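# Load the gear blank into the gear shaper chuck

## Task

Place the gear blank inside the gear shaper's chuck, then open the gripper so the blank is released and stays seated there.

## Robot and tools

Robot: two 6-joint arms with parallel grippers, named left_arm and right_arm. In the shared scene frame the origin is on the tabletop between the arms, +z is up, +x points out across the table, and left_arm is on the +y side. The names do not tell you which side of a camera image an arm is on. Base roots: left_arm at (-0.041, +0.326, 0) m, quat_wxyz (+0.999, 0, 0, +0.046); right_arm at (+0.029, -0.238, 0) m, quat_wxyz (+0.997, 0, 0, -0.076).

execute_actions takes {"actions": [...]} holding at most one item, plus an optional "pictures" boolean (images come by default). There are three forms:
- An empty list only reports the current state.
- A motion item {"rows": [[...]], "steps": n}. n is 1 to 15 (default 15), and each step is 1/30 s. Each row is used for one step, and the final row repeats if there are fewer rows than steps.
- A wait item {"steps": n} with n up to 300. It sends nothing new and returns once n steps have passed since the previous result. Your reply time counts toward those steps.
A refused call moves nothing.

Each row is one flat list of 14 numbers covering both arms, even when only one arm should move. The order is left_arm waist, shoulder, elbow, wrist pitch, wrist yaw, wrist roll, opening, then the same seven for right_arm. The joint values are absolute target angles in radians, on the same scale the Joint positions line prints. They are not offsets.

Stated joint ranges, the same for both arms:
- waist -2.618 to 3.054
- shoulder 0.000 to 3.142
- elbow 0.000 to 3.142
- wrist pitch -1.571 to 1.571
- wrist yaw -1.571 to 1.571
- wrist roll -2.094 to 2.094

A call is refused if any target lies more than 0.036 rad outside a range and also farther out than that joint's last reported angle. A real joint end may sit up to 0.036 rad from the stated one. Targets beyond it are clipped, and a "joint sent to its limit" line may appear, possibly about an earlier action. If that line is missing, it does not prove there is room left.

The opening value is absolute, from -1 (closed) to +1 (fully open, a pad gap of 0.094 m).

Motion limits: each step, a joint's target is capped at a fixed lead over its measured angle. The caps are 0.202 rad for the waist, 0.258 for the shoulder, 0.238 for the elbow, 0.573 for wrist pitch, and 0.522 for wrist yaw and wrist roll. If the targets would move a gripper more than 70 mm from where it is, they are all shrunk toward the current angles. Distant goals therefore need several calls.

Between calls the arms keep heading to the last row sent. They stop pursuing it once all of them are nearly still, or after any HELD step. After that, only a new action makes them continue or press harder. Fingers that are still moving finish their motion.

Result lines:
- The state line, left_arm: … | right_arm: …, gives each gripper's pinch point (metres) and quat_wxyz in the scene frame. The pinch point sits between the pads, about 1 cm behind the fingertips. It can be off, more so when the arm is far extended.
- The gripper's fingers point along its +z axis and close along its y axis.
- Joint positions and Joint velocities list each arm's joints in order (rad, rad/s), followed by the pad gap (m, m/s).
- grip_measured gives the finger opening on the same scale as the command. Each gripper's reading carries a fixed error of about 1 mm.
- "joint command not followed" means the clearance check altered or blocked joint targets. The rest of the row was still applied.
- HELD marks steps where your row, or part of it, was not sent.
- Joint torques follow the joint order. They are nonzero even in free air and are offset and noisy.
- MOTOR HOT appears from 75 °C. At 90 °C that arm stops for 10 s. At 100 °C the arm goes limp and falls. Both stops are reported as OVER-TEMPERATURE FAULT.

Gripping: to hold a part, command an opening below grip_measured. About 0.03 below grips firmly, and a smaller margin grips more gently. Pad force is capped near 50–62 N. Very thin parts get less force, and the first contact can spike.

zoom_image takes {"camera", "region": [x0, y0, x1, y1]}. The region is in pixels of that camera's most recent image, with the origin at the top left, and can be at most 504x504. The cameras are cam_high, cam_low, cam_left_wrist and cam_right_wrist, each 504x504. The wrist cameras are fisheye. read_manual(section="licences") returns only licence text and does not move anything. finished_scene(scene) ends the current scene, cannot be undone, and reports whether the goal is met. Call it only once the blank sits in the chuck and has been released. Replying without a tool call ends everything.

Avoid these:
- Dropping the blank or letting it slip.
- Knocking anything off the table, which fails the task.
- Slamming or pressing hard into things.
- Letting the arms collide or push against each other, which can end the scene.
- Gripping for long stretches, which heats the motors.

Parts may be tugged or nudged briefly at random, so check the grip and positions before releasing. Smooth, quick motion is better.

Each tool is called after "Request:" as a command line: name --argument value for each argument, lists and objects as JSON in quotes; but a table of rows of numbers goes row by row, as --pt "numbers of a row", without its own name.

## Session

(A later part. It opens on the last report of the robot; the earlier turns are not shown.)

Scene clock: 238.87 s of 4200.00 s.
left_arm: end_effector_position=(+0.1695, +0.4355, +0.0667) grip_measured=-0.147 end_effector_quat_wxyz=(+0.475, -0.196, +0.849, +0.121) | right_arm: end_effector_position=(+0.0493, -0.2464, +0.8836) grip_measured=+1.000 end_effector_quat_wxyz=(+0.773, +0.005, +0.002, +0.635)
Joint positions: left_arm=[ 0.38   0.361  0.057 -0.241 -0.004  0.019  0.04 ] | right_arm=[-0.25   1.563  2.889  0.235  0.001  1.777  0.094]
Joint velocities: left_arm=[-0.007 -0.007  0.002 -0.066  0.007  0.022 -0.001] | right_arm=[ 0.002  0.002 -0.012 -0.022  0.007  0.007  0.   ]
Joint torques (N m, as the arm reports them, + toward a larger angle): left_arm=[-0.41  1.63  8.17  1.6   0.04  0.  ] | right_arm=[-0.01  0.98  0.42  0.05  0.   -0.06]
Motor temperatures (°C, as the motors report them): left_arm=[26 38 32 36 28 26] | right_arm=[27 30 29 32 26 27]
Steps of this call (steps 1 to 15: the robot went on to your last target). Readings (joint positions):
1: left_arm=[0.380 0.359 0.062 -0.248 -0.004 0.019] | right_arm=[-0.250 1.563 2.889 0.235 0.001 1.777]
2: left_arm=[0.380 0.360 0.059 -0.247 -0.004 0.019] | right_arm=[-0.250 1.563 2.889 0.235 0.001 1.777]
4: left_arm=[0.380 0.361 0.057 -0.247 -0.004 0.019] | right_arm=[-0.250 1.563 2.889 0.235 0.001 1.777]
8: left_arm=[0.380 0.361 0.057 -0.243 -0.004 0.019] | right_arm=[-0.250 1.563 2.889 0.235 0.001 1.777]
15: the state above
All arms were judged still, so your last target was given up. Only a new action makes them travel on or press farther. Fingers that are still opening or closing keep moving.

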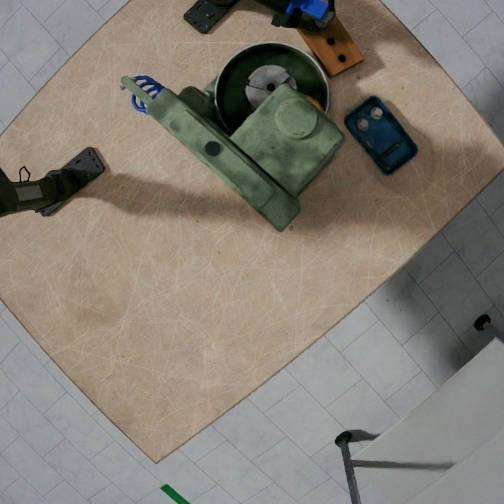

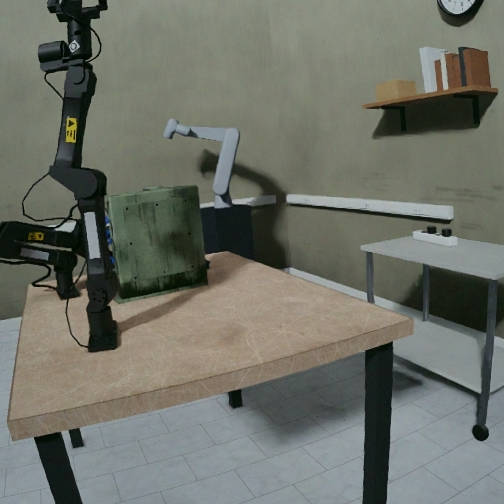

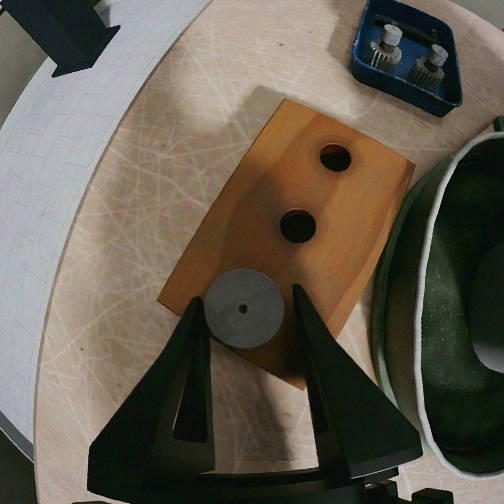

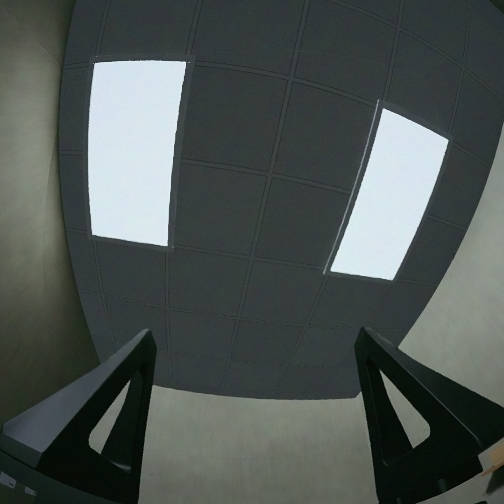

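Request:
execute_actions --actions '[{"rows": [[0.380,0.355,0.060,-0.241,0,0.018,-0.21,-0.25,1.57,2.9,0.24,0,1.771,1],[0.380,0.355,0.062,-0.241,0,0.018,-0.27,-0.25,1.57,2.9,0.24,0,1.771,1],[0.380,0.355,0.062,-0.241,0,0.018,-0.32,-0.25,1.57,2.9,0.24,0,1.771,1],[0.380,0.355,0.062,-0.241,0,0.018,-0.36,-0.25,1.57,2.9,0.24,0,1.771,1],[0.380,0.355,0.062,-0.241,0,0.018,-0.385,-0.25,1.57,2.9,0.24,0,1.771,1],[0.380,0.355,0.062,-0.241,0,0.018,-0.40,-0.25,1.57,2.9,0.24,0,1.771,1],[0.380,0.355,0.062,-0.241,0,0.018,-0.42,-0.25,1.57,2.9,0.24,0,1.771,1],[0.380,0.355,0.062,-0.241,0,0.018,-0.44,-0.25,1.57,2.9,0.24,0,1.771,1],[0.380,0.355,0.066,-0.238,0,0.018,-0.44,-0.25,1.57,2.9,0.24,0,1.771,1],[0.380,0.355,0.070,-0.235,0,0.018,-0.44,-0.25,1.57,2.9,0.24,0,1.771,1],[0.380,0.355,0.074,-0.232,0,0.018,-0.44,-0.25,1.57,2.9,0.24,0,1.771,1],[0.380,0.355,0.078,-0.230,0,0.018,-0.44,-0.25,1.57,2.9,0.24,0,1.771,1],[0.380,0.355,0.082,-0.229,0,0.018,-0.44,-0.25,1.57,2.9,0.24,0,1.771,1]], "steps": 13}]' --pictures false

Request:
execute_actions --actions '[{"rows": [[0.380,0.355,0.086,-0.229,0,0.018,-0.44,-0.25,1.57,2.9,0.24,0,1.771,1],[0.380,0.355,0.087,-0.232,0,0.018,-0.44,-0.25,1.57,2.9,0.24,0,1.771,1],[0.380,0.355,0.090,-0.237,0,0.018,-0.44,-0.25,1.57,2.9,0.24,0,1.771,1],[0.380,0.355,0.093,-0.241,0,0.018,-0.44,-0.25,1.57,2.9,0.24,0,1.771,1],[0.380,0.355,0.097,-0.246,0,0.018,-0.44,-0.25,1.57,2.9,0.24,0,1.771,1],[0.380,0.355,0.101,-0.252,0,0.018,-0.44,-0.25,1.57,2.9,0.24,0,1.771,1],[0.380,0.355,0.106,-0.258,0,0.018,-0.44,-0.25,1.57,2.9,0.24,0,1.771,1],[0.380,0.355,0.111,-0.264,0,0.018,-0.44,-0.25,1.57,2.9,0.24,0,1.771,1],[0.380,0.355,0.117,-0.271,0,0.018,-0.44,-0.25,1.57,2.9,0.24,0,1.771,1],[0.380,0.355,0.123,-0.278,0,0.018,-0.44,-0.25,1.57,2.9,0.24,0,1.771,1],[0.380,0.355,0.129,-0.285,0,0.018,-0.44,-0.25,1.57,2.9,0.24,0,1.771,1],[0.380,0.355,0.136,-0.293,0,0.018,-0.44,-0.25,1.57,2.9,0.24,0,1.771,1],[0.380,0.355,0.143,-0.301,0,0.018,-0.44,-0.25,1.57,2.9,0.24,0,1.771,1],[0.380,0.355,0.150,-0.310,0,0.018,-0.44,-0.25,1.57,2.9,0.24,0,1.771,1],[0.380,0.355,0.158,-0.320,0,0.018,-0.44,-0.25,1.57,2.9,0.24,0,1.771,1]], "steps": 15}]' --pictures false

Request:
execute_actions --actions '[{"rows": [[0.380,0.357,0.167,-0.331,0,0.018,-0.44,-0.25,1.57,2.9,0.24,0,1.771,1],[0.380,0.360,0.177,-0.342,0,0.018,-0.44,-0.25,1.57,2.9,0.24,0,1.771,1],[0.380,0.363,0.189,-0.354,0,0.018,-0.44,-0.25,1.57,2.9,0.24,0,1.771,1],[0.380,0.366,0.202,-0.366,0,0.018,-0.44,-0.25,1.57,2.9,0.24,0,1.771,1],[0.380,0.368,0.215,-0.380,0,0.018,-0.44,-0.25,1.57,2.9,0.24,0,1.771,1],[0.380,0.370,0.230,-0.394,0,0.018,-0.44,-0.25,1.57,2.9,0.24,0,1.771,1],[0.380,0.372,0.246,-0.408,0,0.018,-0.44,-0.25,1.57,2.9,0.24,0,1.771,1],[0.380,0.376,0.264,-0.422,0,0.018,-0.44,-0.25,1.57,2.9,0.24,0,1.771,1],[0.380,0.380,0.282,-0.437,0,0.018,-0.44,-0.25,1.57,2.9,0.24,0,1.771,1],[0.380,0.385,0.301,-0.452,0,0.018,-0.44,-0.25,1.57,2.9,0.24,0,1.771,1],[0.379,0.391,0.321,-0.466,0,0.018,-0.44,-0.25,1.57,2.9,0.24,0,1.771,1],[0.375,0.396,0.342,-0.480,0,0.018,-0.44,-0.25,1.57,2.9,0.24,0,1.771,1],[0.370,0.402,0.362,-0.494,0,0.018,-0.44,-0.25,1.57,2.9,0.24,0,1.771,1],[0.363,0.408,0.382,-0.507,0,0.018,-0.44,-0.25,1.57,2.9,0.24,0,1.771,1],[0.353,0.415,0.403,-0.520,0,0.018,-0.44,-0.25,1.57,2.9,0.24,0,1.771,1]], "steps": 15}]' --pictures false

Request:
execute_actions --actions '[{"rows": [[0.342,0.422,0.423,-0.534,0,0.018,-0.44,-0.25,1.57,2.9,0.24,0,1.771,1],[0.329,0.429,0.443,-0.547,0,0.018,-0.44,-0.25,1.57,2.9,0.24,0,1.771,1],[0.315,0.436,0.464,-0.559,0,0.018,-0.44,-0.25,1.57,2.9,0.24,0,1.771,1],[0.299,0.443,0.484,-0.571,0,0.018,-0.44,-0.25,1.57,2.9,0.24,0,1.771,1],[0.281,0.451,0.504,-0.581,0,0.018,-0.44,-0.25,1.57,2.9,0.24,0,1.771,1],[0.263,0.458,0.522,-0.591,0,0.018,-0.44,-0.25,1.57,2.9,0.24,0,1.771,1],[0.243,0.465,0.540,-0.600,0,0.018,-0.44,-0.25,1.57,2.9,0.24,0,1.771,1],[0.222,0.471,0.556,-0.609,0,0.018,-0.44,-0.25,1.57,2.9,0.24,0,1.771,1],[0.200,0.477,0.571,-0.616,0,0.018,-0.44,-0.25,1.57,2.9,0.24,0,1.771,1],[0.177,0.482,0.585,-0.623,0,0.018,-0.44,-0.25,1.57,2.9,0.24,0,1.771,1],[0.153,0.487,0.598,-0.629,0,0.018,-0.44,-0.25,1.57,2.9,0.24,0,1.771,1],[0.129,0.492,0.609,-0.635,0,0.018,-0.44,-0.25,1.57,2.9,0.24,0,1.771,1],[0.104,0.496,0.619,-0.639,0,0.018,-0.44,-0.25,1.57,2.9,0.24,0,1.771,1],[0.079,0.500,0.628,-0.643,0,0.018,-0.44,-0.25,1.57,2.9,0.24,0,1.771,1],[0.053,0.503,0.636,-0.647,0,0.018,-0.44,-0.25,1.57,2.9,0.24,0,1.771,1]], "steps": 15}]' --pictures false

Request:
execute_actions --actions '[{"rows": [[0.028,0.506,0.643,-0.650,0,0.018,-0.44,-0.25,1.57,2.9,0.24,0,1.771,1],[0.002,0.508,0.649,-0.652,0,0.018,-0.44,-0.25,1.57,2.9,0.24,0,1.771,1],[-0.025,0.510,0.654,-0.654,0,0.018,-0.44,-0.25,1.57,2.9,0.24,0,1.771,1],[-0.051,0.512,0.658,-0.656,0,0.018,-0.44,-0.25,1.57,2.9,0.24,0,1.771,1],[-0.076,0.513,0.662,-0.657,0,0.018,-0.44,-0.25,1.57,2.9,0.24,0,1.771,1],[-0.102,0.514,0.664,-0.658,0,0.018,-0.44,-0.25,1.57,2.9,0.24,0,1.771,1],[-0.127,0.515,0.666,-0.658,0,0.018,-0.44,-0.25,1.57,2.9,0.24,0,1.771,1],[-0.152,0.516,0.667,-0.658,0,0.018,-0.44,-0.25,1.57,2.9,0.24,0,1.771,1],[-0.176,0.516,0.668,-0.658,0,0.018,-0.44,-0.25,1.57,2.9,0.24,0,1.771,1],[-0.200,0.516,0.668,-0.658,0,0.018,-0.44,-0.25,1.57,2.9,0.24,0,1.771,1],[-0.223,0.516,0.668,-0.658,0,0.018,-0.44,-0.25,1.57,2.9,0.24,0,1.771,1],[-0.245,0.516,0.668,-0.658,0,0.018,-0.44,-0.25,1.57,2.9,0.24,0,1.771,1],[-0.266,0.516,0.668,-0.658,0,0.018,-0.44,-0.25,1.57,2.9,0.24,0,1.771,1],[-0.286,0.516,0.668,-0.658,0,0.018,-0.44,-0.25,1.57,2.9,0.24,0,1.771,1],[-0.304,0.516,0.668,-0.658,0,0.018,-0.44,-0.25,1.57,2.9,0.24,0,1.771,1]], "steps": 15}]' --pictures false

Request:
execute_actions --actions '[{"rows": [[-0.322,0.516,0.668,-0.658,0,0.018,-0.44,-0.25,1.57,2.9,0.24,0,1.771,1],[-0.338,0.516,0.668,-0.658,0,0.018,-0.44,-0.25,1.57,2.9,0.24,0,1.771,1],[-0.352,0.516,0.668,-0.658,0,0.018,-0.44,-0.25,1.57,2.9,0.24,0,1.771,1],[-0.365,0.516,0.668,-0.658,0,0.018,-0.44,-0.25,1.57,2.9,0.24,0,1.771,1],[-0.376,0.516,0.668,-0.658,0,0.018,-0.44,-0.25,1.57,2.9,0.24,0,1.771,1],[-0.386,0.516,0.668,-0.658,0,0.018,-0.44,-0.25,1.57,2.9,0.24,0,1.771,1],[-0.393,0.516,0.668,-0.658,0,0.018,-0.44,-0.25,1.57,2.9,0.24,0,1.771,1],[-0.398,0.516,0.668,-0.658,0,0.018,-0.44,-0.25,1.57,2.9,0.24,0,1.771,1],[-0.402,0.516,0.668,-0.658,0,0.018,-0.44,-0.25,1.57,2.9,0.24,0,1.771,1],[-0.403,0.516,0.668,-0.658,0,0.018,-0.44,-0.25,1.57,2.9,0.24,0,1.771,1]], "steps": 15}]'

Request:
zoom_image --camera "cam_left_wrist" --region '[190, 190, 330, 350]'

Scene clock: 359.30 s of 4200.00 s.
left_arm: end_effector_position=(+0.1696, +0.4354, +0.0669) grip_measured=-0.401 end_effector_quat_wxyz=(+0.476, -0.196, +0.849, +0.121) | right_arm: end_effector_position=(+0.0493, -0.2464, +0.8836) grip_measured=+1.000 end_effector_quat_wxyz=(+0.773, +0.005, +0.002, +0.635)
Joint positions: left_arm=[ 0.38   0.361  0.057 -0.24  -0.003  0.019  0.028] | right_arm=[-0.25   1.563  2.889  0.235  0.001  1.777  0.094]
Joint velocities: left_arm=[ 0.002  0.022 -0.012 -0.037  0.022 -0.007 -0.001] | right_arm=[ 0.002 -0.046  0.007  0.037  0.007  0.022  0.   ]
Joint torques (N m, as the arm reports them, + toward a larger angle): left_arm=[-0.05  0.71 12.2   1.61  0.02  0.  ] | right_arm=[-0.02  0.98  0.42  0.04 -0.01 -0.06]
Motor temperatures (°C, as the motors report them): left_arm=[26 36 31 39 28 26] | right_arm=[27 29 28 30 26 27]
Steps of this call (steps 1 to 90: nothing new was sent; then 117.00 s passed at rest; steps 91 to 103: all 13 steps of this action). Readings (joint positions):
91: left_arm=[0.380 0.361 0.057 -0.241 -0.004 0.019] | right_arm=[-0.250 1.563 2.889 0.235 0.001 1.777]
92: left_arm=[0.380 0.361 0.057 -0.241 -0.004 0.019] | right_arm=[-0.250 1.563 2.889 0.235 0.001 1.777]
94: left_arm=[0.380 0.361 0.057 -0.241 -0.004 0.019] | right_arm=[-0.250 1.563 2.889 0.235 0.001 1.777]
98: left_arm=[0.380 0.361 0.057 -0.241 -0.003 0.019] | right_arm=[-0.250 1.563 2.889 0.235 0.001 1.777]
103: the state above

Scene clock: 359.80 s of 4200.00 s.
left_arm: end_effector_position=(+0.1690, +0.4351, +0.0789) grip_measured=-0.401 end_effector_quat_wxyz=(+0.472, -0.197, +0.851, +0.120) | right_arm: end_effector_position=(+0.0493, -0.2464, +0.8836) grip_measured=+1.000 end_effector_quat_wxyz=(+0.773, +0.005, +0.002, +0.635)
Joint positions: left_arm=[ 0.38   0.361  0.112 -0.304 -0.003  0.019  0.028] | right_arm=[-0.25   1.563  2.889  0.235  0.001  1.777  0.094]
Joint velocities: left_arm=[ 0.002 -0.002  0.237 -0.183  0.095 -0.022 -0.   ] | right_arm=[-0.017 -0.012  0.007 -0.066  0.037 -0.007  0.   ]
Joint torques (N m, as the arm reports them, + toward a larger angle): left_arm=[ 0.02  0.82 12.98  1.69  0.05 -0.03] | right_arm=[-0.02  0.97  0.42  0.04 -0.01 -0.06]
Motor temperatures (°C, as the motors report them): left_arm=[26 36 31 39 28 26] | right_arm=[27 29 28 30 26 27]
Steps of this call (steps 1 to 15: all 15 steps of this action). Readings (joint positions):
1: left_arm=[0.380 0.361 0.057 -0.240 -0.003 0.019] | right_arm=[-0.250 1.563 2.889 0.235 0.001 1.777]
2: left_arm=[0.380 0.361 0.057 -0.240 -0.003 0.019] | right_arm=[-0.250 1.563 2.889 0.235 0.001 1.777]
4: left_arm=[0.380 0.361 0.057 -0.240 -0.003 0.019] | right_arm=[-0.250 1.563 2.889 0.235 0.001 1.777]
8: left_arm=[0.380 0.361 0.068 -0.258 -0.003 0.019] | right_arm=[-0.250 1.563 2.889 0.235 0.001 1.777]
15: the state above

Scene clock: 360.30 s of 4200.00 s.
left_arm: end_effector_position=(+0.1699, +0.4345, +0.1348) grip_measured=-0.401 end_effector_quat_wxyz=(+0.473, -0.195, +0.851, +0.119) | right_arm: end_effector_position=(+0.0493, -0.2464, +0.8836) grip_measured=+1.000 end_effector_quat_wxyz=(+0.773, +0.005, +0.002, +0.635)
Joint positions: left_arm=[ 0.376  0.402  0.334 -0.484 -0.003  0.019  0.028] | right_arm=[-0.25   1.563  2.889  0.235  0.001  1.777  0.094]
Joint velocities: left_arm=[-0.144  0.164  0.589 -0.403  0.037 -0.066 -0.   ] | right_arm=[-0.012 -0.007 -0.002  0.051 -0.007  0.037  0.   ]
Joint torques (N m, as the arm reports them, + toward a larger angle): left_arm=[-0.96  1.34 12.64  1.7   0.08 -0.01] | right_arm=[-0.01  0.97  0.44  0.04 -0.01 -0.06]
Motor temperatures (°C, as the motors report them): left_arm=[26 36 31 39 28 26] | right_arm=[27 29 28 30 26 27]
Steps of this call (steps 1 to 15: all 15 steps of this action). Readings (joint positions):
1: left_arm=[0.380 0.361 0.119 -0.312 -0.003 0.019] | right_arm=[-0.250 1.563 2.889 0.235 0.001 1.777]
2: left_arm=[0.380 0.361 0.128 -0.322 -0.003 0.019] | right_arm=[-0.250 1.563 2.889 0.235 0.001 1.777]
4: left_arm=[0.380 0.361 0.147 -0.343 -0.003 0.019] | right_arm=[-0.250 1.563 2.889 0.235 0.001 1.777]
8: left_arm=[0.380 0.368 0.201 -0.392 -0.003 0.019] | right_arm=[-0.250 1.563 2.889 0.235 0.001 1.777]
15: the state above

Scene clock: 360.80 s of 4200.00 s.
left_arm: end_effector_position=(+0.1933, +0.3747, +0.2002) grip_measured=-0.401 end_effector_quat_wxyz=(+0.492, -0.078, +0.865, +0.055) | right_arm: end_effector_position=(+0.0493, -0.2464, +0.8836) grip_measured=+1.000 end_effector_quat_wxyz=(+0.773, +0.005, +0.002, +0.635)
Joint positions: left_arm=[ 0.106  0.494  0.59  -0.632 -0.003  0.019  0.028] | right_arm=[-0.25   1.563  2.889  0.235  0.001  1.777  0.094]
Joint velocities: left_arm=[-0.755  0.12   0.256 -0.183 -0.081 -0.022  0.   ] | right_arm=[-0.012 -0.002 -0.007  0.037 -0.022 -0.066  0.   ]
Joint torques (N m, as the arm reports them, + toward a larger angle): left_arm=[-0.62  1.23 12.08  1.61  0.05 -0.01] | right_arm=[-0.03  0.98  0.43  0.05 -0.01 -0.06]
Motor temperatures (°C, as the motors report them): left_arm=[26 36 31 39 28 26] | right_arm=[27 29 28 30 26 27]
Steps of this call (steps 1 to 15: all 15 steps of this action). Readings (joint positions):
1: left_arm=[0.369 0.409 0.355 -0.497 -0.004 0.019] | right_arm=[-0.250 1.563 2.889 0.235 0.001 1.777]
2: left_arm=[0.360 0.415 0.376 -0.509 -0.004 0.019] | right_arm=[-0.250 1.563 2.889 0.235 0.001 1.777]
4: left_arm=[0.335 0.429 0.418 -0.534 -0.004 0.019] | right_arm=[-0.250 1.563 2.889 0.235 0.001 1.777]
8: left_arm=[0.267 0.458 0.495 -0.579 -0.004 0.019] | right_arm=[-0.250 1.563 2.889 0.235 0.001 1.777]
15: the state above

Scene clock: 361.30 s of 4200.00 s.
left_arm: end_effector_position=(+0.1934, +0.2871, +0.2075) grip_measured=-0.401 end_effector_quat_wxyz=(+0.487, +0.082, +0.869, -0.037) | right_arm: end_effector_position=(+0.0493, -0.2464, +0.8836) grip_measured=+1.000 end_effector_quat_wxyz=(+0.773, +0.005, +0.002, +0.635)
Joint positions: left_arm=[-0.261  0.513  0.635 -0.673 -0.     0.019  0.028] | right_arm=[-0.25   1.563  2.889  0.235  0.001  1.777  0.094]
Joint velocities: left_arm=[-0.559  0.012 -0.012 -0.051 -0.095 -0.081  0.   ] | right_arm=[-0.012 -0.022 -0.022 -0.037 -0.007 -0.051  0.   ]
Joint torques (N m, as the arm reports them, + toward a larger angle): left_arm=[-0.47  1.15 12.42  1.66  0.02 -0.01] | right_arm=[-0.02  0.98  0.43  0.04 -0.01 -0.06]
Motor temperatures (°C, as the motors report them): left_arm=[26 36 31 39 28 26] | right_arm=[27 29 28 30 26 27]
Steps of this call (steps 1 to 15: all 15 steps of this action). Readings (joint positions):
1: left_arm=[0.081 0.498 0.599 -0.638 -0.003 0.019] | right_arm=[-0.250 1.563 2.889 0.235 0.001 1.777]
2: left_arm=[0.055 0.501 0.606 -0.643 -0.003 0.019] | right_arm=[-0.250 1.563 2.889 0.235 0.001 1.777]
4: left_arm=[0.003 0.506 0.618 -0.652 -0.003 0.019] | right_arm=[-0.250 1.563 2.889 0.235 0.001 1.777]
8: left_arm=[-0.100 0.511 0.632 -0.663 -0.002 0.019] | right_arm=[-0.250 1.563 2.889 0.235 0.001 1.777]
15: the state above

Scene clock: 361.80 s of 4200.00 s.
left_arm: end_effector_position=(+0.1858, +0.2568, +0.2067) grip_measured=-0.401 end_effector_quat_wxyz=(+0.482, +0.139, +0.862, -0.069) | right_arm: end_effector_position=(+0.0493, -0.2464, +0.8836) grip_measured=+1.000 end_effector_quat_wxyz=(+0.773, +0.005, +0.002, +0.635)
Joint positions: left_arm=[-0.393  0.514  0.635 -0.676  0.     0.019  0.028] | right_arm=[-0.25   1.563  2.889  0.235  0.001  1.777  0.094]
Joint velocities: left_arm=[-0.017 -0.012  0.002  0.066 -0.022 -0.007 -0.001] | right_arm=[-0.017  0.017 -0.002  0.007 -0.066 -0.022  0.   ]
Joint torques (N m, as the arm reports them, + toward a larger angle): left_arm=[-0.76  1.22 12.5   1.67  0.   -0.01] | right_arm=[-0.02  0.98  0.43  0.05  0.   -0.06]
Motor temperatures (°C, as the motors report them): left_arm=[26 36 31 39 28 26] | right_arm=[27 29 28 30 26 27]
Steps of this call (steps 1 to 15: all 15 steps of this action). Readings (joint positions):
1: left_arm=[-0.281 0.513 0.635 -0.673 -0.000 0.019] | right_arm=[-0.250 1.563 2.889 0.235 0.001 1.777]
2: left_arm=[-0.299 0.514 0.635 -0.674 -0.000 0.019] | right_arm=[-0.250 1.563 2.889 0.235 0.001 1.777]
4: left_arm=[-0.331 0.514 0.635 -0.674 -0.000 0.019] | right_arm=[-0.250 1.563 2.889 0.235 0.001 1.777]
8: left_arm=[-0.377 0.514 0.635 -0.675 0.000 0.019] | right_arm=[-0.250 1.563 2.889 0.235 0.001 1.777]
15: the state above

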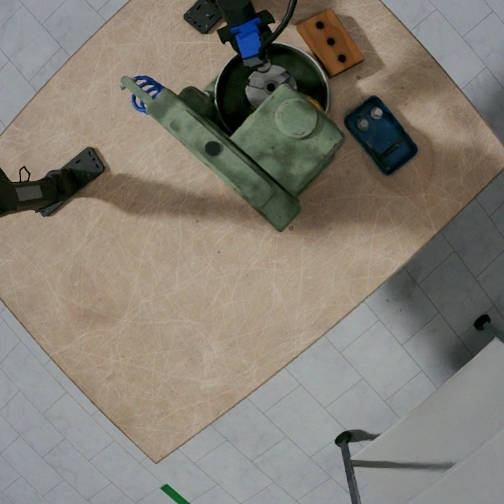

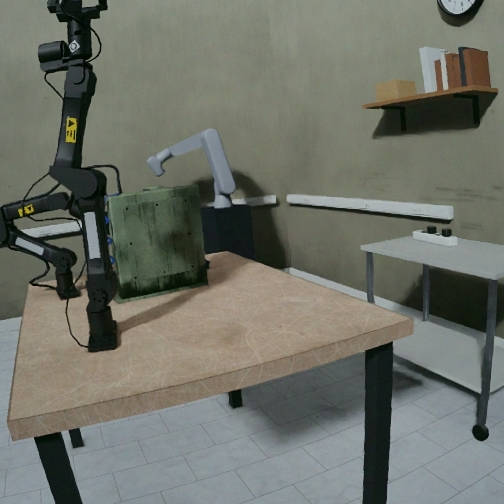

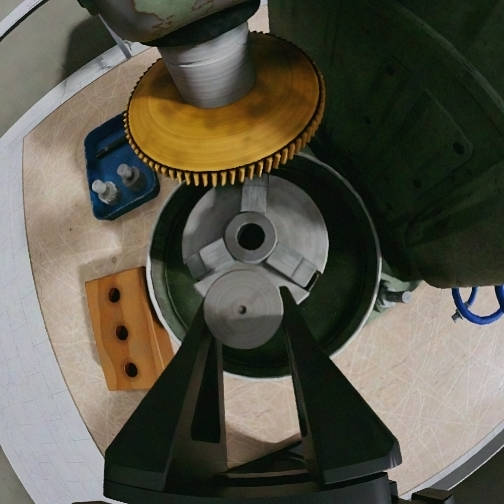

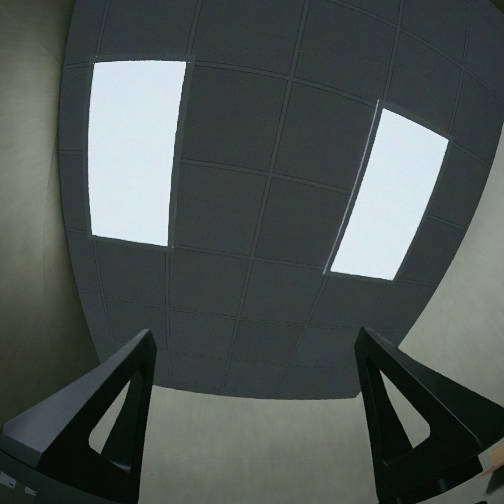

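Region (190, 190, 330, 350) of cam_left_wrist's 504x504 image, scaled by 3.150, with more detail than that image has; it fills the left 441 columns of this view, and the rest is white.

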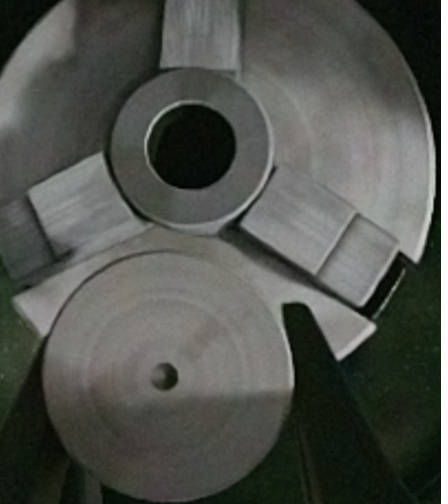

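Request:
execute_actions --actions '[]'

Scene clock: 381.77 s of 4200.00 s.
left_arm: end_effector_position=(+0.1858, +0.2568, +0.2067) grip_measured=-0.401 end_effector_quat_wxyz=(+0.482, +0.139, +0.862, -0.069) | right_arm: end_effector_position=(+0.0493, -0.2464, +0.8836) grip_measured=+1.000 end_effector_quat_wxyz=(+0.773, +0.005, +0.002, +0.635)
Joint positions: left_arm=[-0.393  0.514  0.635 -0.676  0.     0.019  0.028] | right_arm=[-0.25   1.563  2.889  0.235  0.001  1.777  0.094]
Joint velocities: left_arm=[-0.007 -0.002 -0.022  0.037 -0.022  0.081 -0.001] | right_arm=[ 0.007  0.007  0.007 -0.022  0.007 -0.022  0.   ]
Joint torques (N m, as the arm reports them, + toward a larger angle): left_arm=[-0.72  1.22 12.42  1.65  0.    0.  ] | right_arm=[-0.03  0.99  0.43  0.04 -0.01 -0.06]
Motor temperatures (°C, as the motors report them): left_arm=[26 36 33 39 27 26] | right_arm=[27 29 28 29 26 27]
Steps of this call (steps 1 to 15: the robot went on to your last target; steps 16 to 90: nothing new was sent; then 16.97 s passed at rest). Readings (joint positions):
1: left_arm=[-0.393 0.514 0.635 -0.676 0.000 0.019] | right_arm=[-0.250 1.563 2.889 0.235 0.001 1.777]
2: left_arm=[-0.393 0.514 0.635 -0.676 0.000 0.019] | right_arm=[-0.250 1.563 2.889 0.235 0.001 1.777]
4: left_arm=[-0.393 0.514 0.635 -0.676 0.000 0.019] | right_arm=[-0.250 1.563 2.889 0.235 0.001 1.777]
8: left_arm=[-0.393 0.514 0.635 -0.676 0.000 0.019] | right_arm=[-0.250 1.563 2.889 0.235 0.001 1.777]
90: the state above
All arms were judged still, so your last target was given up. Only a new action makes them travel on or press farther. Fingers that are still opening or closing keep moving.

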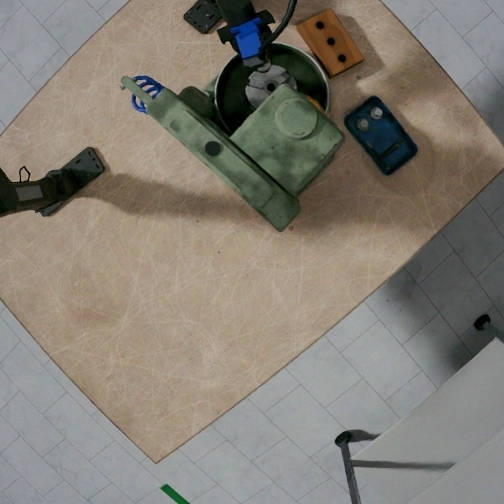

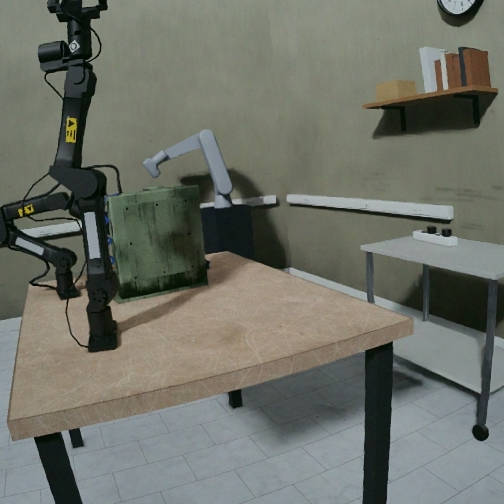

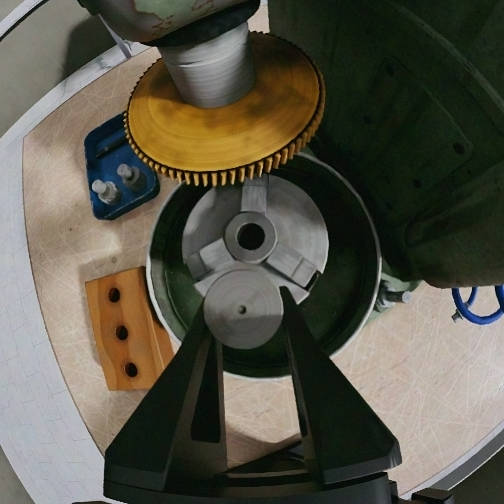

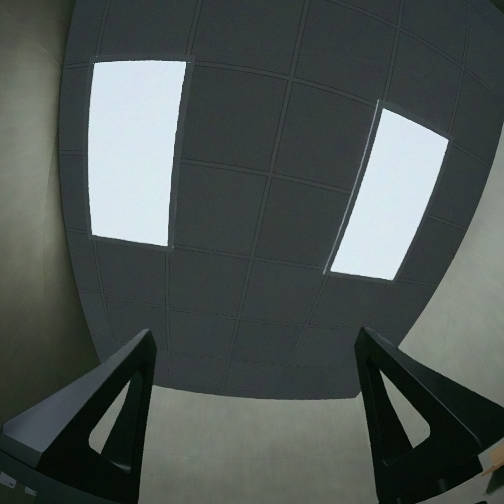

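Request:
execute_actions --actions '[{"rows": [[-0.403,0.5165,0.668,-0.650,0,0.018,-0.44,-0.25,1.57,2.9,0.24,0,1.771,1],[-0.403,0.5179,0.668,-0.640,0,0.018,-0.44,-0.25,1.57,2.9,0.24,0,1.771,1],[-0.403,0.5202,0.668,-0.631,0,0.018,-0.44,-0.25,1.57,2.9,0.24,0,1.771,1],[-0.403,0.5233,0.668,-0.6233,0,0.018,-0.44,-0.25,1.57,2.9,0.24,0,1.771,1],[-0.403,0.5272,0.668,-0.6178,0,0.018,-0.44,-0.25,1.57,2.9,0.24,0,1.771,1],[-0.403,0.5317,0.668,-0.6118,0,0.018,-0.44,-0.25,1.57,2.9,0.24,0,1.771,1],[-0.403,0.5368,0.668,-0.6052,0,0.018,-0.44,-0.25,1.57,2.9,0.24,0,1.771,1],[-0.403,0.5425,0.668,-0.5983,0,0.018,-0.44,-0.25,1.57,2.9,0.24,0,1.771,1],[-0.403,0.5486,0.668,-0.5909,0,0.018,-0.44,-0.25,1.57,2.9,0.24,0,1.771,1],[-0.403,0.5551,0.668,-0.5833,0,0.018,-0.44,-0.25,1.57,2.9,0.24,0,1.771,1],[-0.403,0.5620,0.668,-0.5755,0,0.018,-0.44,-0.25,1.57,2.9,0.24,0,1.771,1],[-0.403,0.5692,0.668,-0.5675,0,0.018,-0.44,-0.25,1.57,2.9,0.24,0,1.771,1],[-0.403,0.5765,0.668,-0.5595,0,0.018,-0.44,-0.25,1.57,2.9,0.24,0,1.771,1],[-0.403,0.5840,0.668,-0.5515,0,0.018,-0.44,-0.25,1.57,2.9,0.24,0,1.771,1],[-0.403,0.5915,0.668,-0.5435,0,0.018,-0.44,-0.25,1.57,2.9,0.24,0,1.771,1]], "steps": 15}]' --pictures false

Request:
execute_actions --actions '[{"rows": [[-0.403,0.5990,0.668,-0.5357,0,0.018,-0.44,-0.25,1.57,2.9,0.24,0,1.771,1],[-0.403,0.6065,0.668,-0.5281,0,0.018,-0.44,-0.25,1.57,2.9,0.24,0,1.771,1],[-0.403,0.6138,0.668,-0.5207,0,0.018,-0.44,-0.25,1.57,2.9,0.24,0,1.771,1],[-0.403,0.6210,0.668,-0.5138,0,0.018,-0.44,-0.25,1.57,2.9,0.24,0,1.771,1],[-0.403,0.6279,0.668,-0.5072,0,0.018,-0.44,-0.25,1.57,2.9,0.24,0,1.771,1],[-0.403,0.6344,0.668,-0.5012,0,0.018,-0.44,-0.25,1.57,2.9,0.24,0,1.771,1],[-0.403,0.6405,0.668,-0.4957,0,0.018,-0.44,-0.25,1.57,2.9,0.24,0,1.771,1],[-0.403,0.6462,0.668,-0.4909,0,0.018,-0.44,-0.25,1.57,2.9,0.24,0,1.771,1],[-0.403,0.6513,0.668,-0.4868,0,0.018,-0.44,-0.25,1.57,2.9,0.24,0,1.771,1],[-0.403,0.6558,0.668,-0.4835,0,0.018,-0.44,-0.25,1.57,2.9,0.24,0,1.771,1],[-0.403,0.6597,0.668,-0.4811,0,0.018,-0.44,-0.25,1.57,2.9,0.24,0,1.771,1],[-0.403,0.6628,0.668,-0.4795,0,0.018,-0.44,-0.25,1.57,2.9,0.24,0,1.771,1],[-0.403,0.6651,0.668,-0.479,0,0.018,-0.44,-0.25,1.57,2.9,0.24,0,1.771,1],[-0.403,0.6665,0.668,-0.479,0,0.018,-0.44,-0.25,1.57,2.9,0.24,0,1.771,1],[-0.403,0.6670,0.668,-0.479,0,0.018,-0.44,-0.25,1.57,2.9,0.24,0,1.771,1]], "steps": 15}]' --pictures false

Request:
execute_actions --actions '[{"steps": 12}]'

Request:
zoom_image --camera "cam_left_wrist" --region '[160, 200, 360, 400]'

Scene clock: 451.07 s of 4200.00 s.
left_arm: end_effector_position=(+0.1987, +0.2528, +0.2056) grip_measured=-0.401 end_effector_quat_wxyz=(+0.481, +0.139, +0.863, -0.068) | right_arm: end_effector_position=(+0.0493, -0.2464, +0.8836) grip_measured=+1.000 end_effector_quat_wxyz=(+0.773, +0.005, +0.002, +0.635)
Joint positions: left_arm=[-0.393  0.576  0.635 -0.615  0.     0.019  0.028] | right_arm=[-0.25   1.563  2.889  0.235  0.001  1.777  0.094]
Joint velocities: left_arm=[ 0.007  0.212  0.007  0.271  0.037 -0.022 -0.001] | right_arm=[-0.027 -0.027  0.017  0.037  0.022 -0.066  0.   ]
Joint torques (N m, as the arm reports them, + toward a larger angle): left_arm=[-0.71  0.78 12.53  1.85 -0.01  0.  ] | right_arm=[-0.02  0.97  0.43  0.05 -0.01 -0.06]
Motor temperatures (°C, as the motors report them): left_arm=[26 35 34 41 27 26] | right_arm=[27 28 28 29 26 27]
Steps of this call (steps 1 to 90: nothing new was sent; then 65.80 s passed at rest; steps 91 to 105: all 15 steps of this action). Readings (joint positions):
91: left_arm=[-0.393 0.514 0.635 -0.676 0.000 0.019] | right_arm=[-0.250 1.563 2.889 0.235 0.001 1.777]
92: left_arm=[-0.393 0.514 0.635 -0.676 0.000 0.019] | right_arm=[-0.250 1.563 2.889 0.235 0.001 1.777]
94: left_arm=[-0.393 0.514 0.635 -0.674 0.000 0.019] | right_arm=[-0.250 1.563 2.889 0.235 0.001 1.777]
98: left_arm=[-0.393 0.529 0.635 -0.659 0.000 0.019] | right_arm=[-0.250 1.563 2.889 0.235 0.001 1.777]
105: the state above

Scene clock: 451.57 s of 4200.00 s.
left_arm: end_effector_position=(+0.2168, +0.2471, +0.2029) grip_measured=-0.401 end_effector_quat_wxyz=(+0.481, +0.139, +0.863, -0.068) | right_arm: end_effector_position=(+0.0493, -0.2464, +0.8836) grip_measured=+1.000 end_effector_quat_wxyz=(+0.773, +0.005, +0.002, +0.635)
Joint positions: left_arm=[-0.393  0.664  0.635 -0.528  0.     0.019  0.028] | right_arm=[-0.25   1.563  2.889  0.235  0.001  1.777  0.094]
Joint velocities: left_arm=[ 0.007  0.046 -0.002  0.066 -0.022 -0.037 -0.001] | right_arm=[-0.007  0.007 -0.017 -0.022  0.022 -0.051  0.   ]
Joint torques (N m, as the arm reports them, + toward a larger angle): left_arm=[-0.68 -0.11 12.7   1.84  0.01  0.  ] | right_arm=[-0.01  0.98  0.42  0.05 -0.01 -0.06]
Motor temperatures (°C, as the motors report them): left_arm=[26 35 34 41 27 26] | right_arm=[27 28 28 29 26 27]
Steps of this call (steps 1 to 15: all 15 steps of this action). Readings (joint positions):
1: left_arm=[-0.393 0.584 0.635 -0.607 0.000 0.019] | right_arm=[-0.250 1.563 2.889 0.235 0.001 1.777]
2: left_arm=[-0.393 0.592 0.635 -0.600 0.000 0.019] | right_arm=[-0.250 1.563 2.889 0.235 0.001 1.777]
4: left_arm=[-0.393 0.606 0.635 -0.585 0.000 0.019] | right_arm=[-0.250 1.563 2.889 0.235 0.001 1.777]
8: left_arm=[-0.393 0.635 0.635 -0.557 0.000 0.019] | right_arm=[-0.250 1.563 2.889 0.235 0.001 1.777]
15: the state above

Scene clock: 451.97 s of 4200.00 s.
left_arm: end_effector_position=(+0.2179, +0.2468, +0.2041) grip_measured=-0.401 end_effector_quat_wxyz=(+0.483, +0.139, +0.861, -0.069) | right_arm: end_effector_position=(+0.0493, -0.2464, +0.8836) grip_measured=+1.000 end_effector_quat_wxyz=(+0.773, +0.005, +0.002, +0.635)
Joint positions: left_arm=[-0.393  0.666  0.635 -0.52   0.     0.019  0.028] | right_arm=[-0.25   1.563  2.889  0.235  0.001  1.777  0.094]
Joint velocities: left_arm=[-0.017  0.002  0.002 -0.007  0.022 -0.037 -0.001] | right_arm=[-0.002 -0.007 -0.002 -0.051 -0.066 -0.007  0.   ]
Joint torques (N m, as the arm reports them, + toward a larger angle): left_arm=[-0.69 -0.01 12.79  1.87 -0.01 -0.01] | right_arm=[-0.01  0.98  0.43  0.04 -0.01 -0.06]
Motor temperatures (°C, as the motors report them): left_arm=[26 35 34 41 27 26] | right_arm=[27 28 28 29 26 27]
Steps of this call (steps 1 to 12: the robot went on to your last target). Readings (joint positions):
1: left_arm=[-0.393 0.665 0.635 -0.526 0.000 0.019] | right_arm=[-0.250 1.563 2.889 0.235 0.001 1.777]
2: left_arm=[-0.393 0.666 0.635 -0.525 0.000 0.019] | right_arm=[-0.250 1.563 2.889 0.235 0.001 1.777]
4: left_arm=[-0.393 0.666 0.635 -0.523 0.000 0.019] | right_arm=[-0.250 1.563 2.889 0.235 0.001 1.777]
8: left_arm=[-0.393 0.666 0.635 -0.520 0.000 0.019] | right_arm=[-0.250 1.563 2.889 0.235 0.001 1.777]
12: the state above

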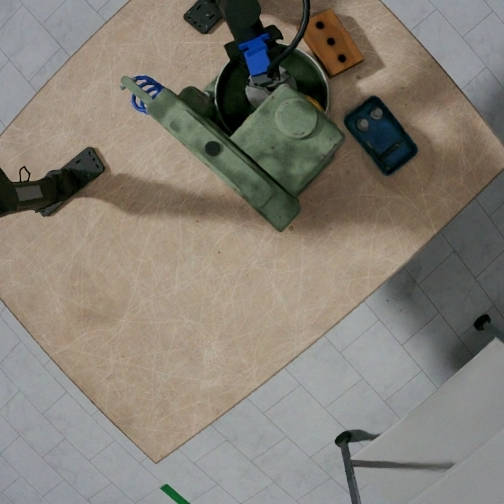

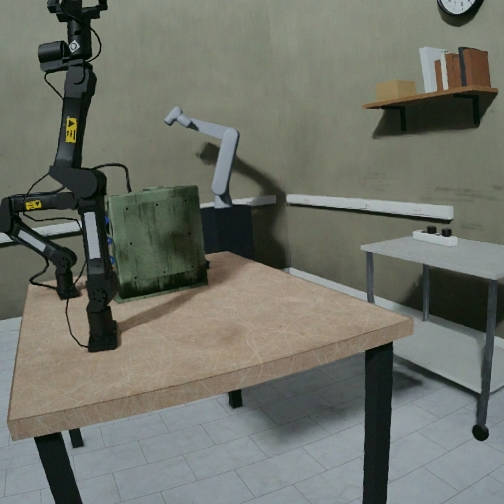

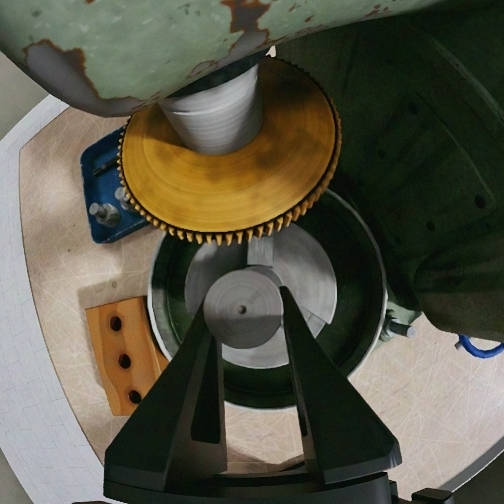

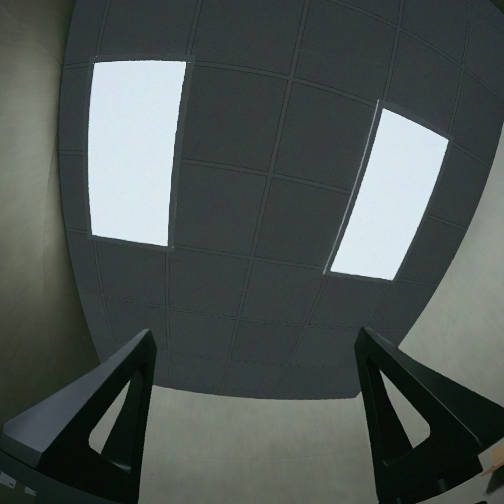

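Region (160, 200, 360, 400) of cam_left_wrist's 504x504 image, scaled by 2.520, with more detail than that image has.

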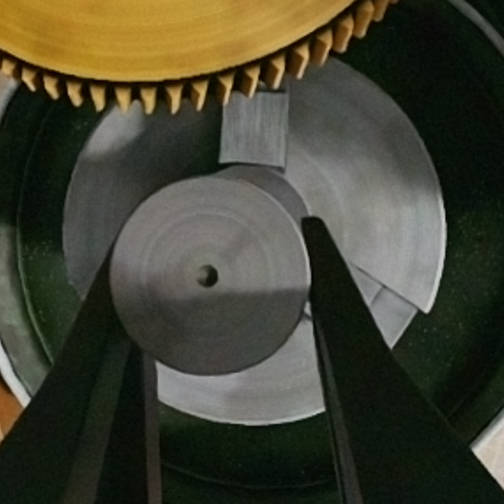

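Request:
zoom_image --camera "cam_left_wrist" --region '[225, 240, 305, 320]'

Region (225, 240, 305, 320) of cam_left_wrist's 504x504 image, scaled by 6.300, with more detail than that image has.

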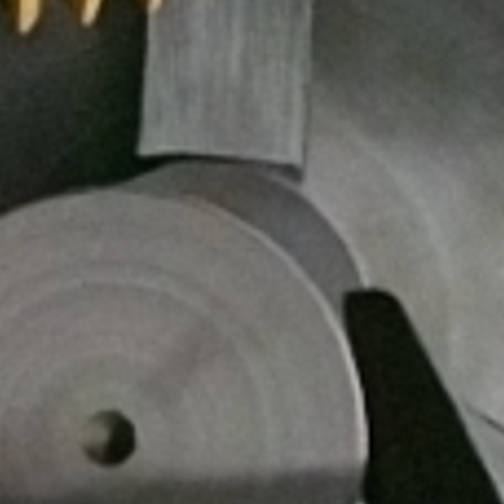

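Request:
zoom_image --camera "cam_left_wrist" --region '[150, 50, 280, 180]'

Request:
zoom_image --camera "cam_left_wrist" --region '[270, 230, 360, 350]'

Request:
zoom_image --camera "cam_left_wrist" --region '[170, 225, 290, 385]'

Region (150, 50, 280, 180) of cam_left_wrist's 504x504 image, scaled by 3.877, with more detail than that image has.

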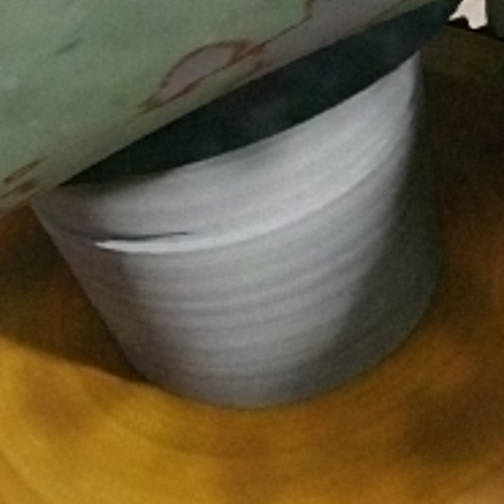

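Region (270, 230, 360, 350) of cam_left_wrist's 504x504 image, scaled by 4.200, with more detail than that image has; it fills the left 378 columns of this view, and the rest is white.

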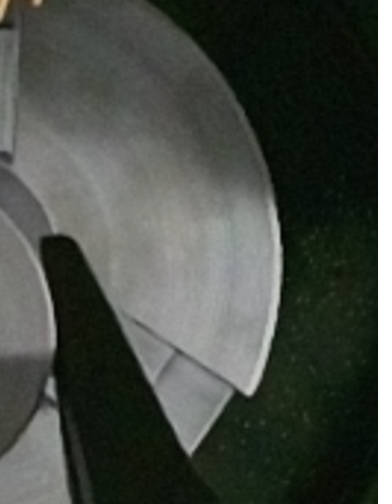

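Region (170, 225, 290, 385) of cam_left_wrist's 504x504 image, scaled by 3.150, with more detail than that image has; it fills the left 378 columns of this view, and the rest is white.

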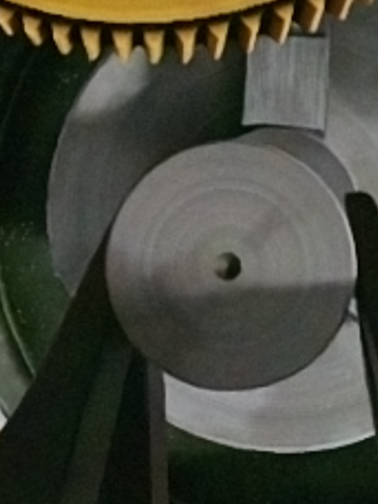

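Request:
zoom_image --camera "cam_left_wrist" --region '[150, 95, 210, 155]'

Request:
zoom_image --camera "cam_left_wrist" --region '[225, 60, 295, 130]'

Request:
zoom_image --camera "cam_left_wrist" --region '[70, 280, 210, 420]'

Region (150, 95, 210, 155) of cam_left_wrist's 504x504 image, scaled by 8.400, with more detail than that image has.

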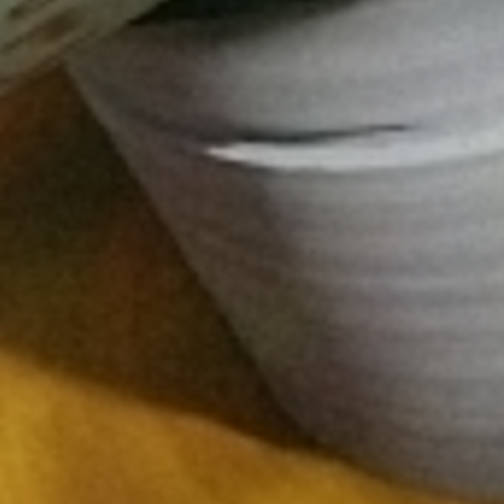

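Region (225, 60, 295, 130) of cam_left_wrist's 504x504 image, scaled by 7.200, with more detail than that image has.

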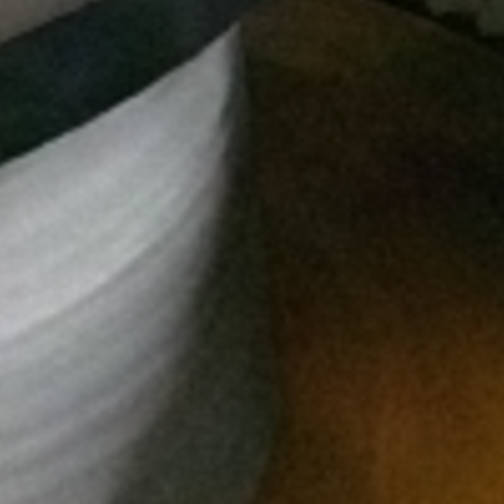

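Region (70, 280, 210, 420) of cam_left_wrist's 504x504 image, scaled by 3.600, with more detail than that image has.

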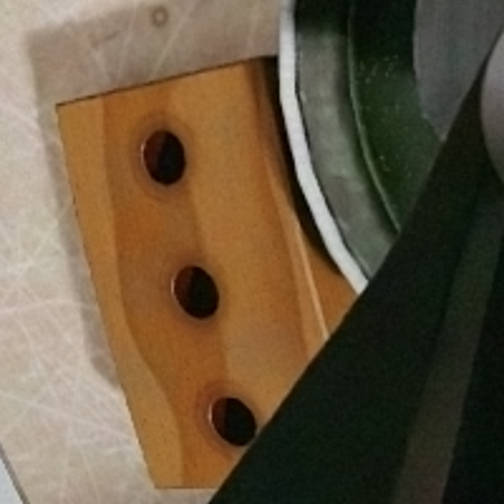

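Request:
zoom_image --camera "cam_left_wrist" --region '[75, 170, 155, 250]'

Request:
zoom_image --camera "cam_left_wrist" --region '[330, 180, 504, 380]'

Region (75, 170, 155, 250) of cam_left_wrist's 504x504 image, scaled by 6.300, with more detail than that image has.

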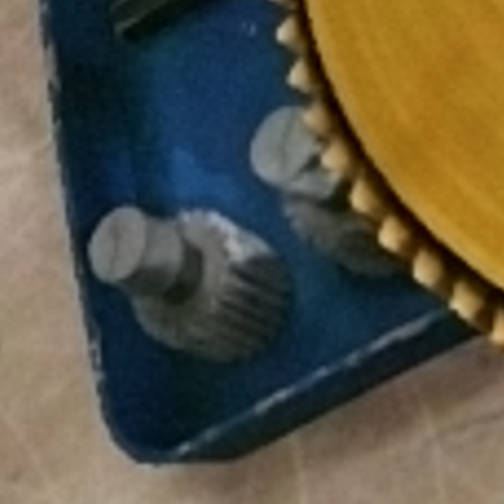

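Region (330, 180, 504, 380) of cam_left_wrist's 504x504 image, scaled by 2.520, with more detail than that image has; it fills the left 438 columns of this view, and the rest is white.

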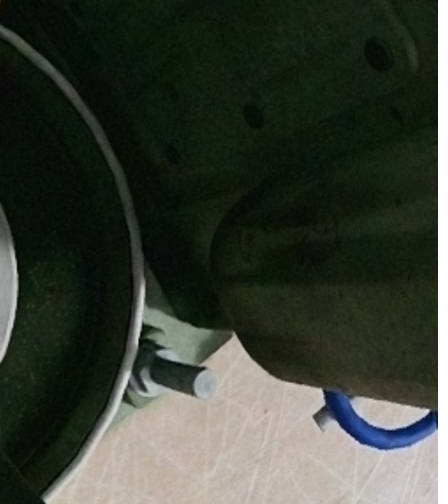

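Request:
zoom_image --camera "cam_left_wrist" --region '[375, 305, 425, 355]'

Request:
zoom_image --camera "cam_left_wrist" --region '[85, 195, 125, 235]'

Region (375, 305, 425, 355) of cam_left_wrist's 504x504 image, scaled by 10.080, with more detail than that image has.

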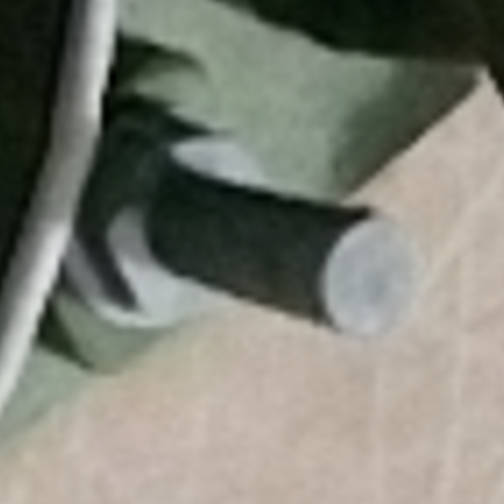

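Region (85, 195, 125, 235) of cam_left_wrist's 504x504 image, scaled by 12.600, with more detail than that image has.

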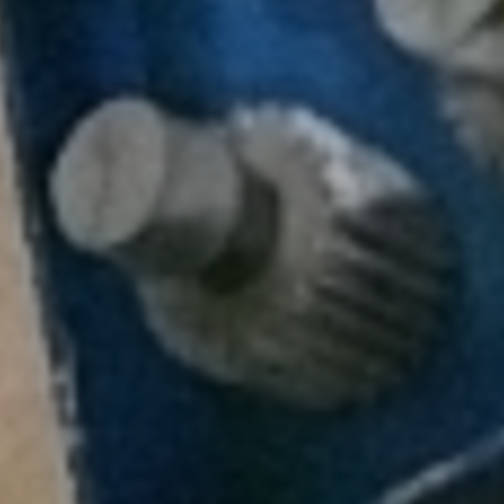

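Request:
zoom_image --camera "cam_high" --region '[230, 40, 320, 130]'

Region (230, 40, 320, 130) of cam_high's 504x504 image, scaled by 5.600, with more detail than that image has.

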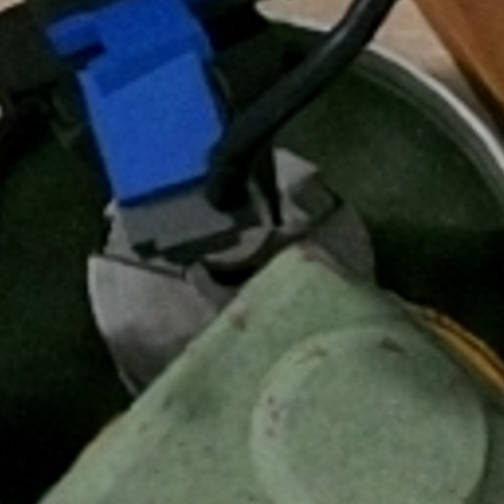

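Request:
zoom_image --camera "cam_high" --region '[255, 68, 291, 104]'

Region (255, 68, 291, 104) of cam_high's 504x504 image, scaled by 14.000, with more detail than that image has.

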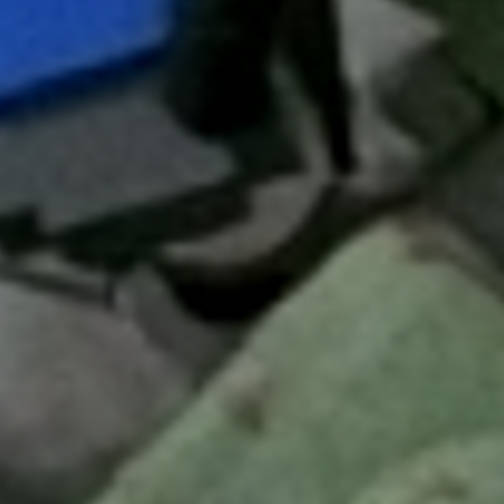

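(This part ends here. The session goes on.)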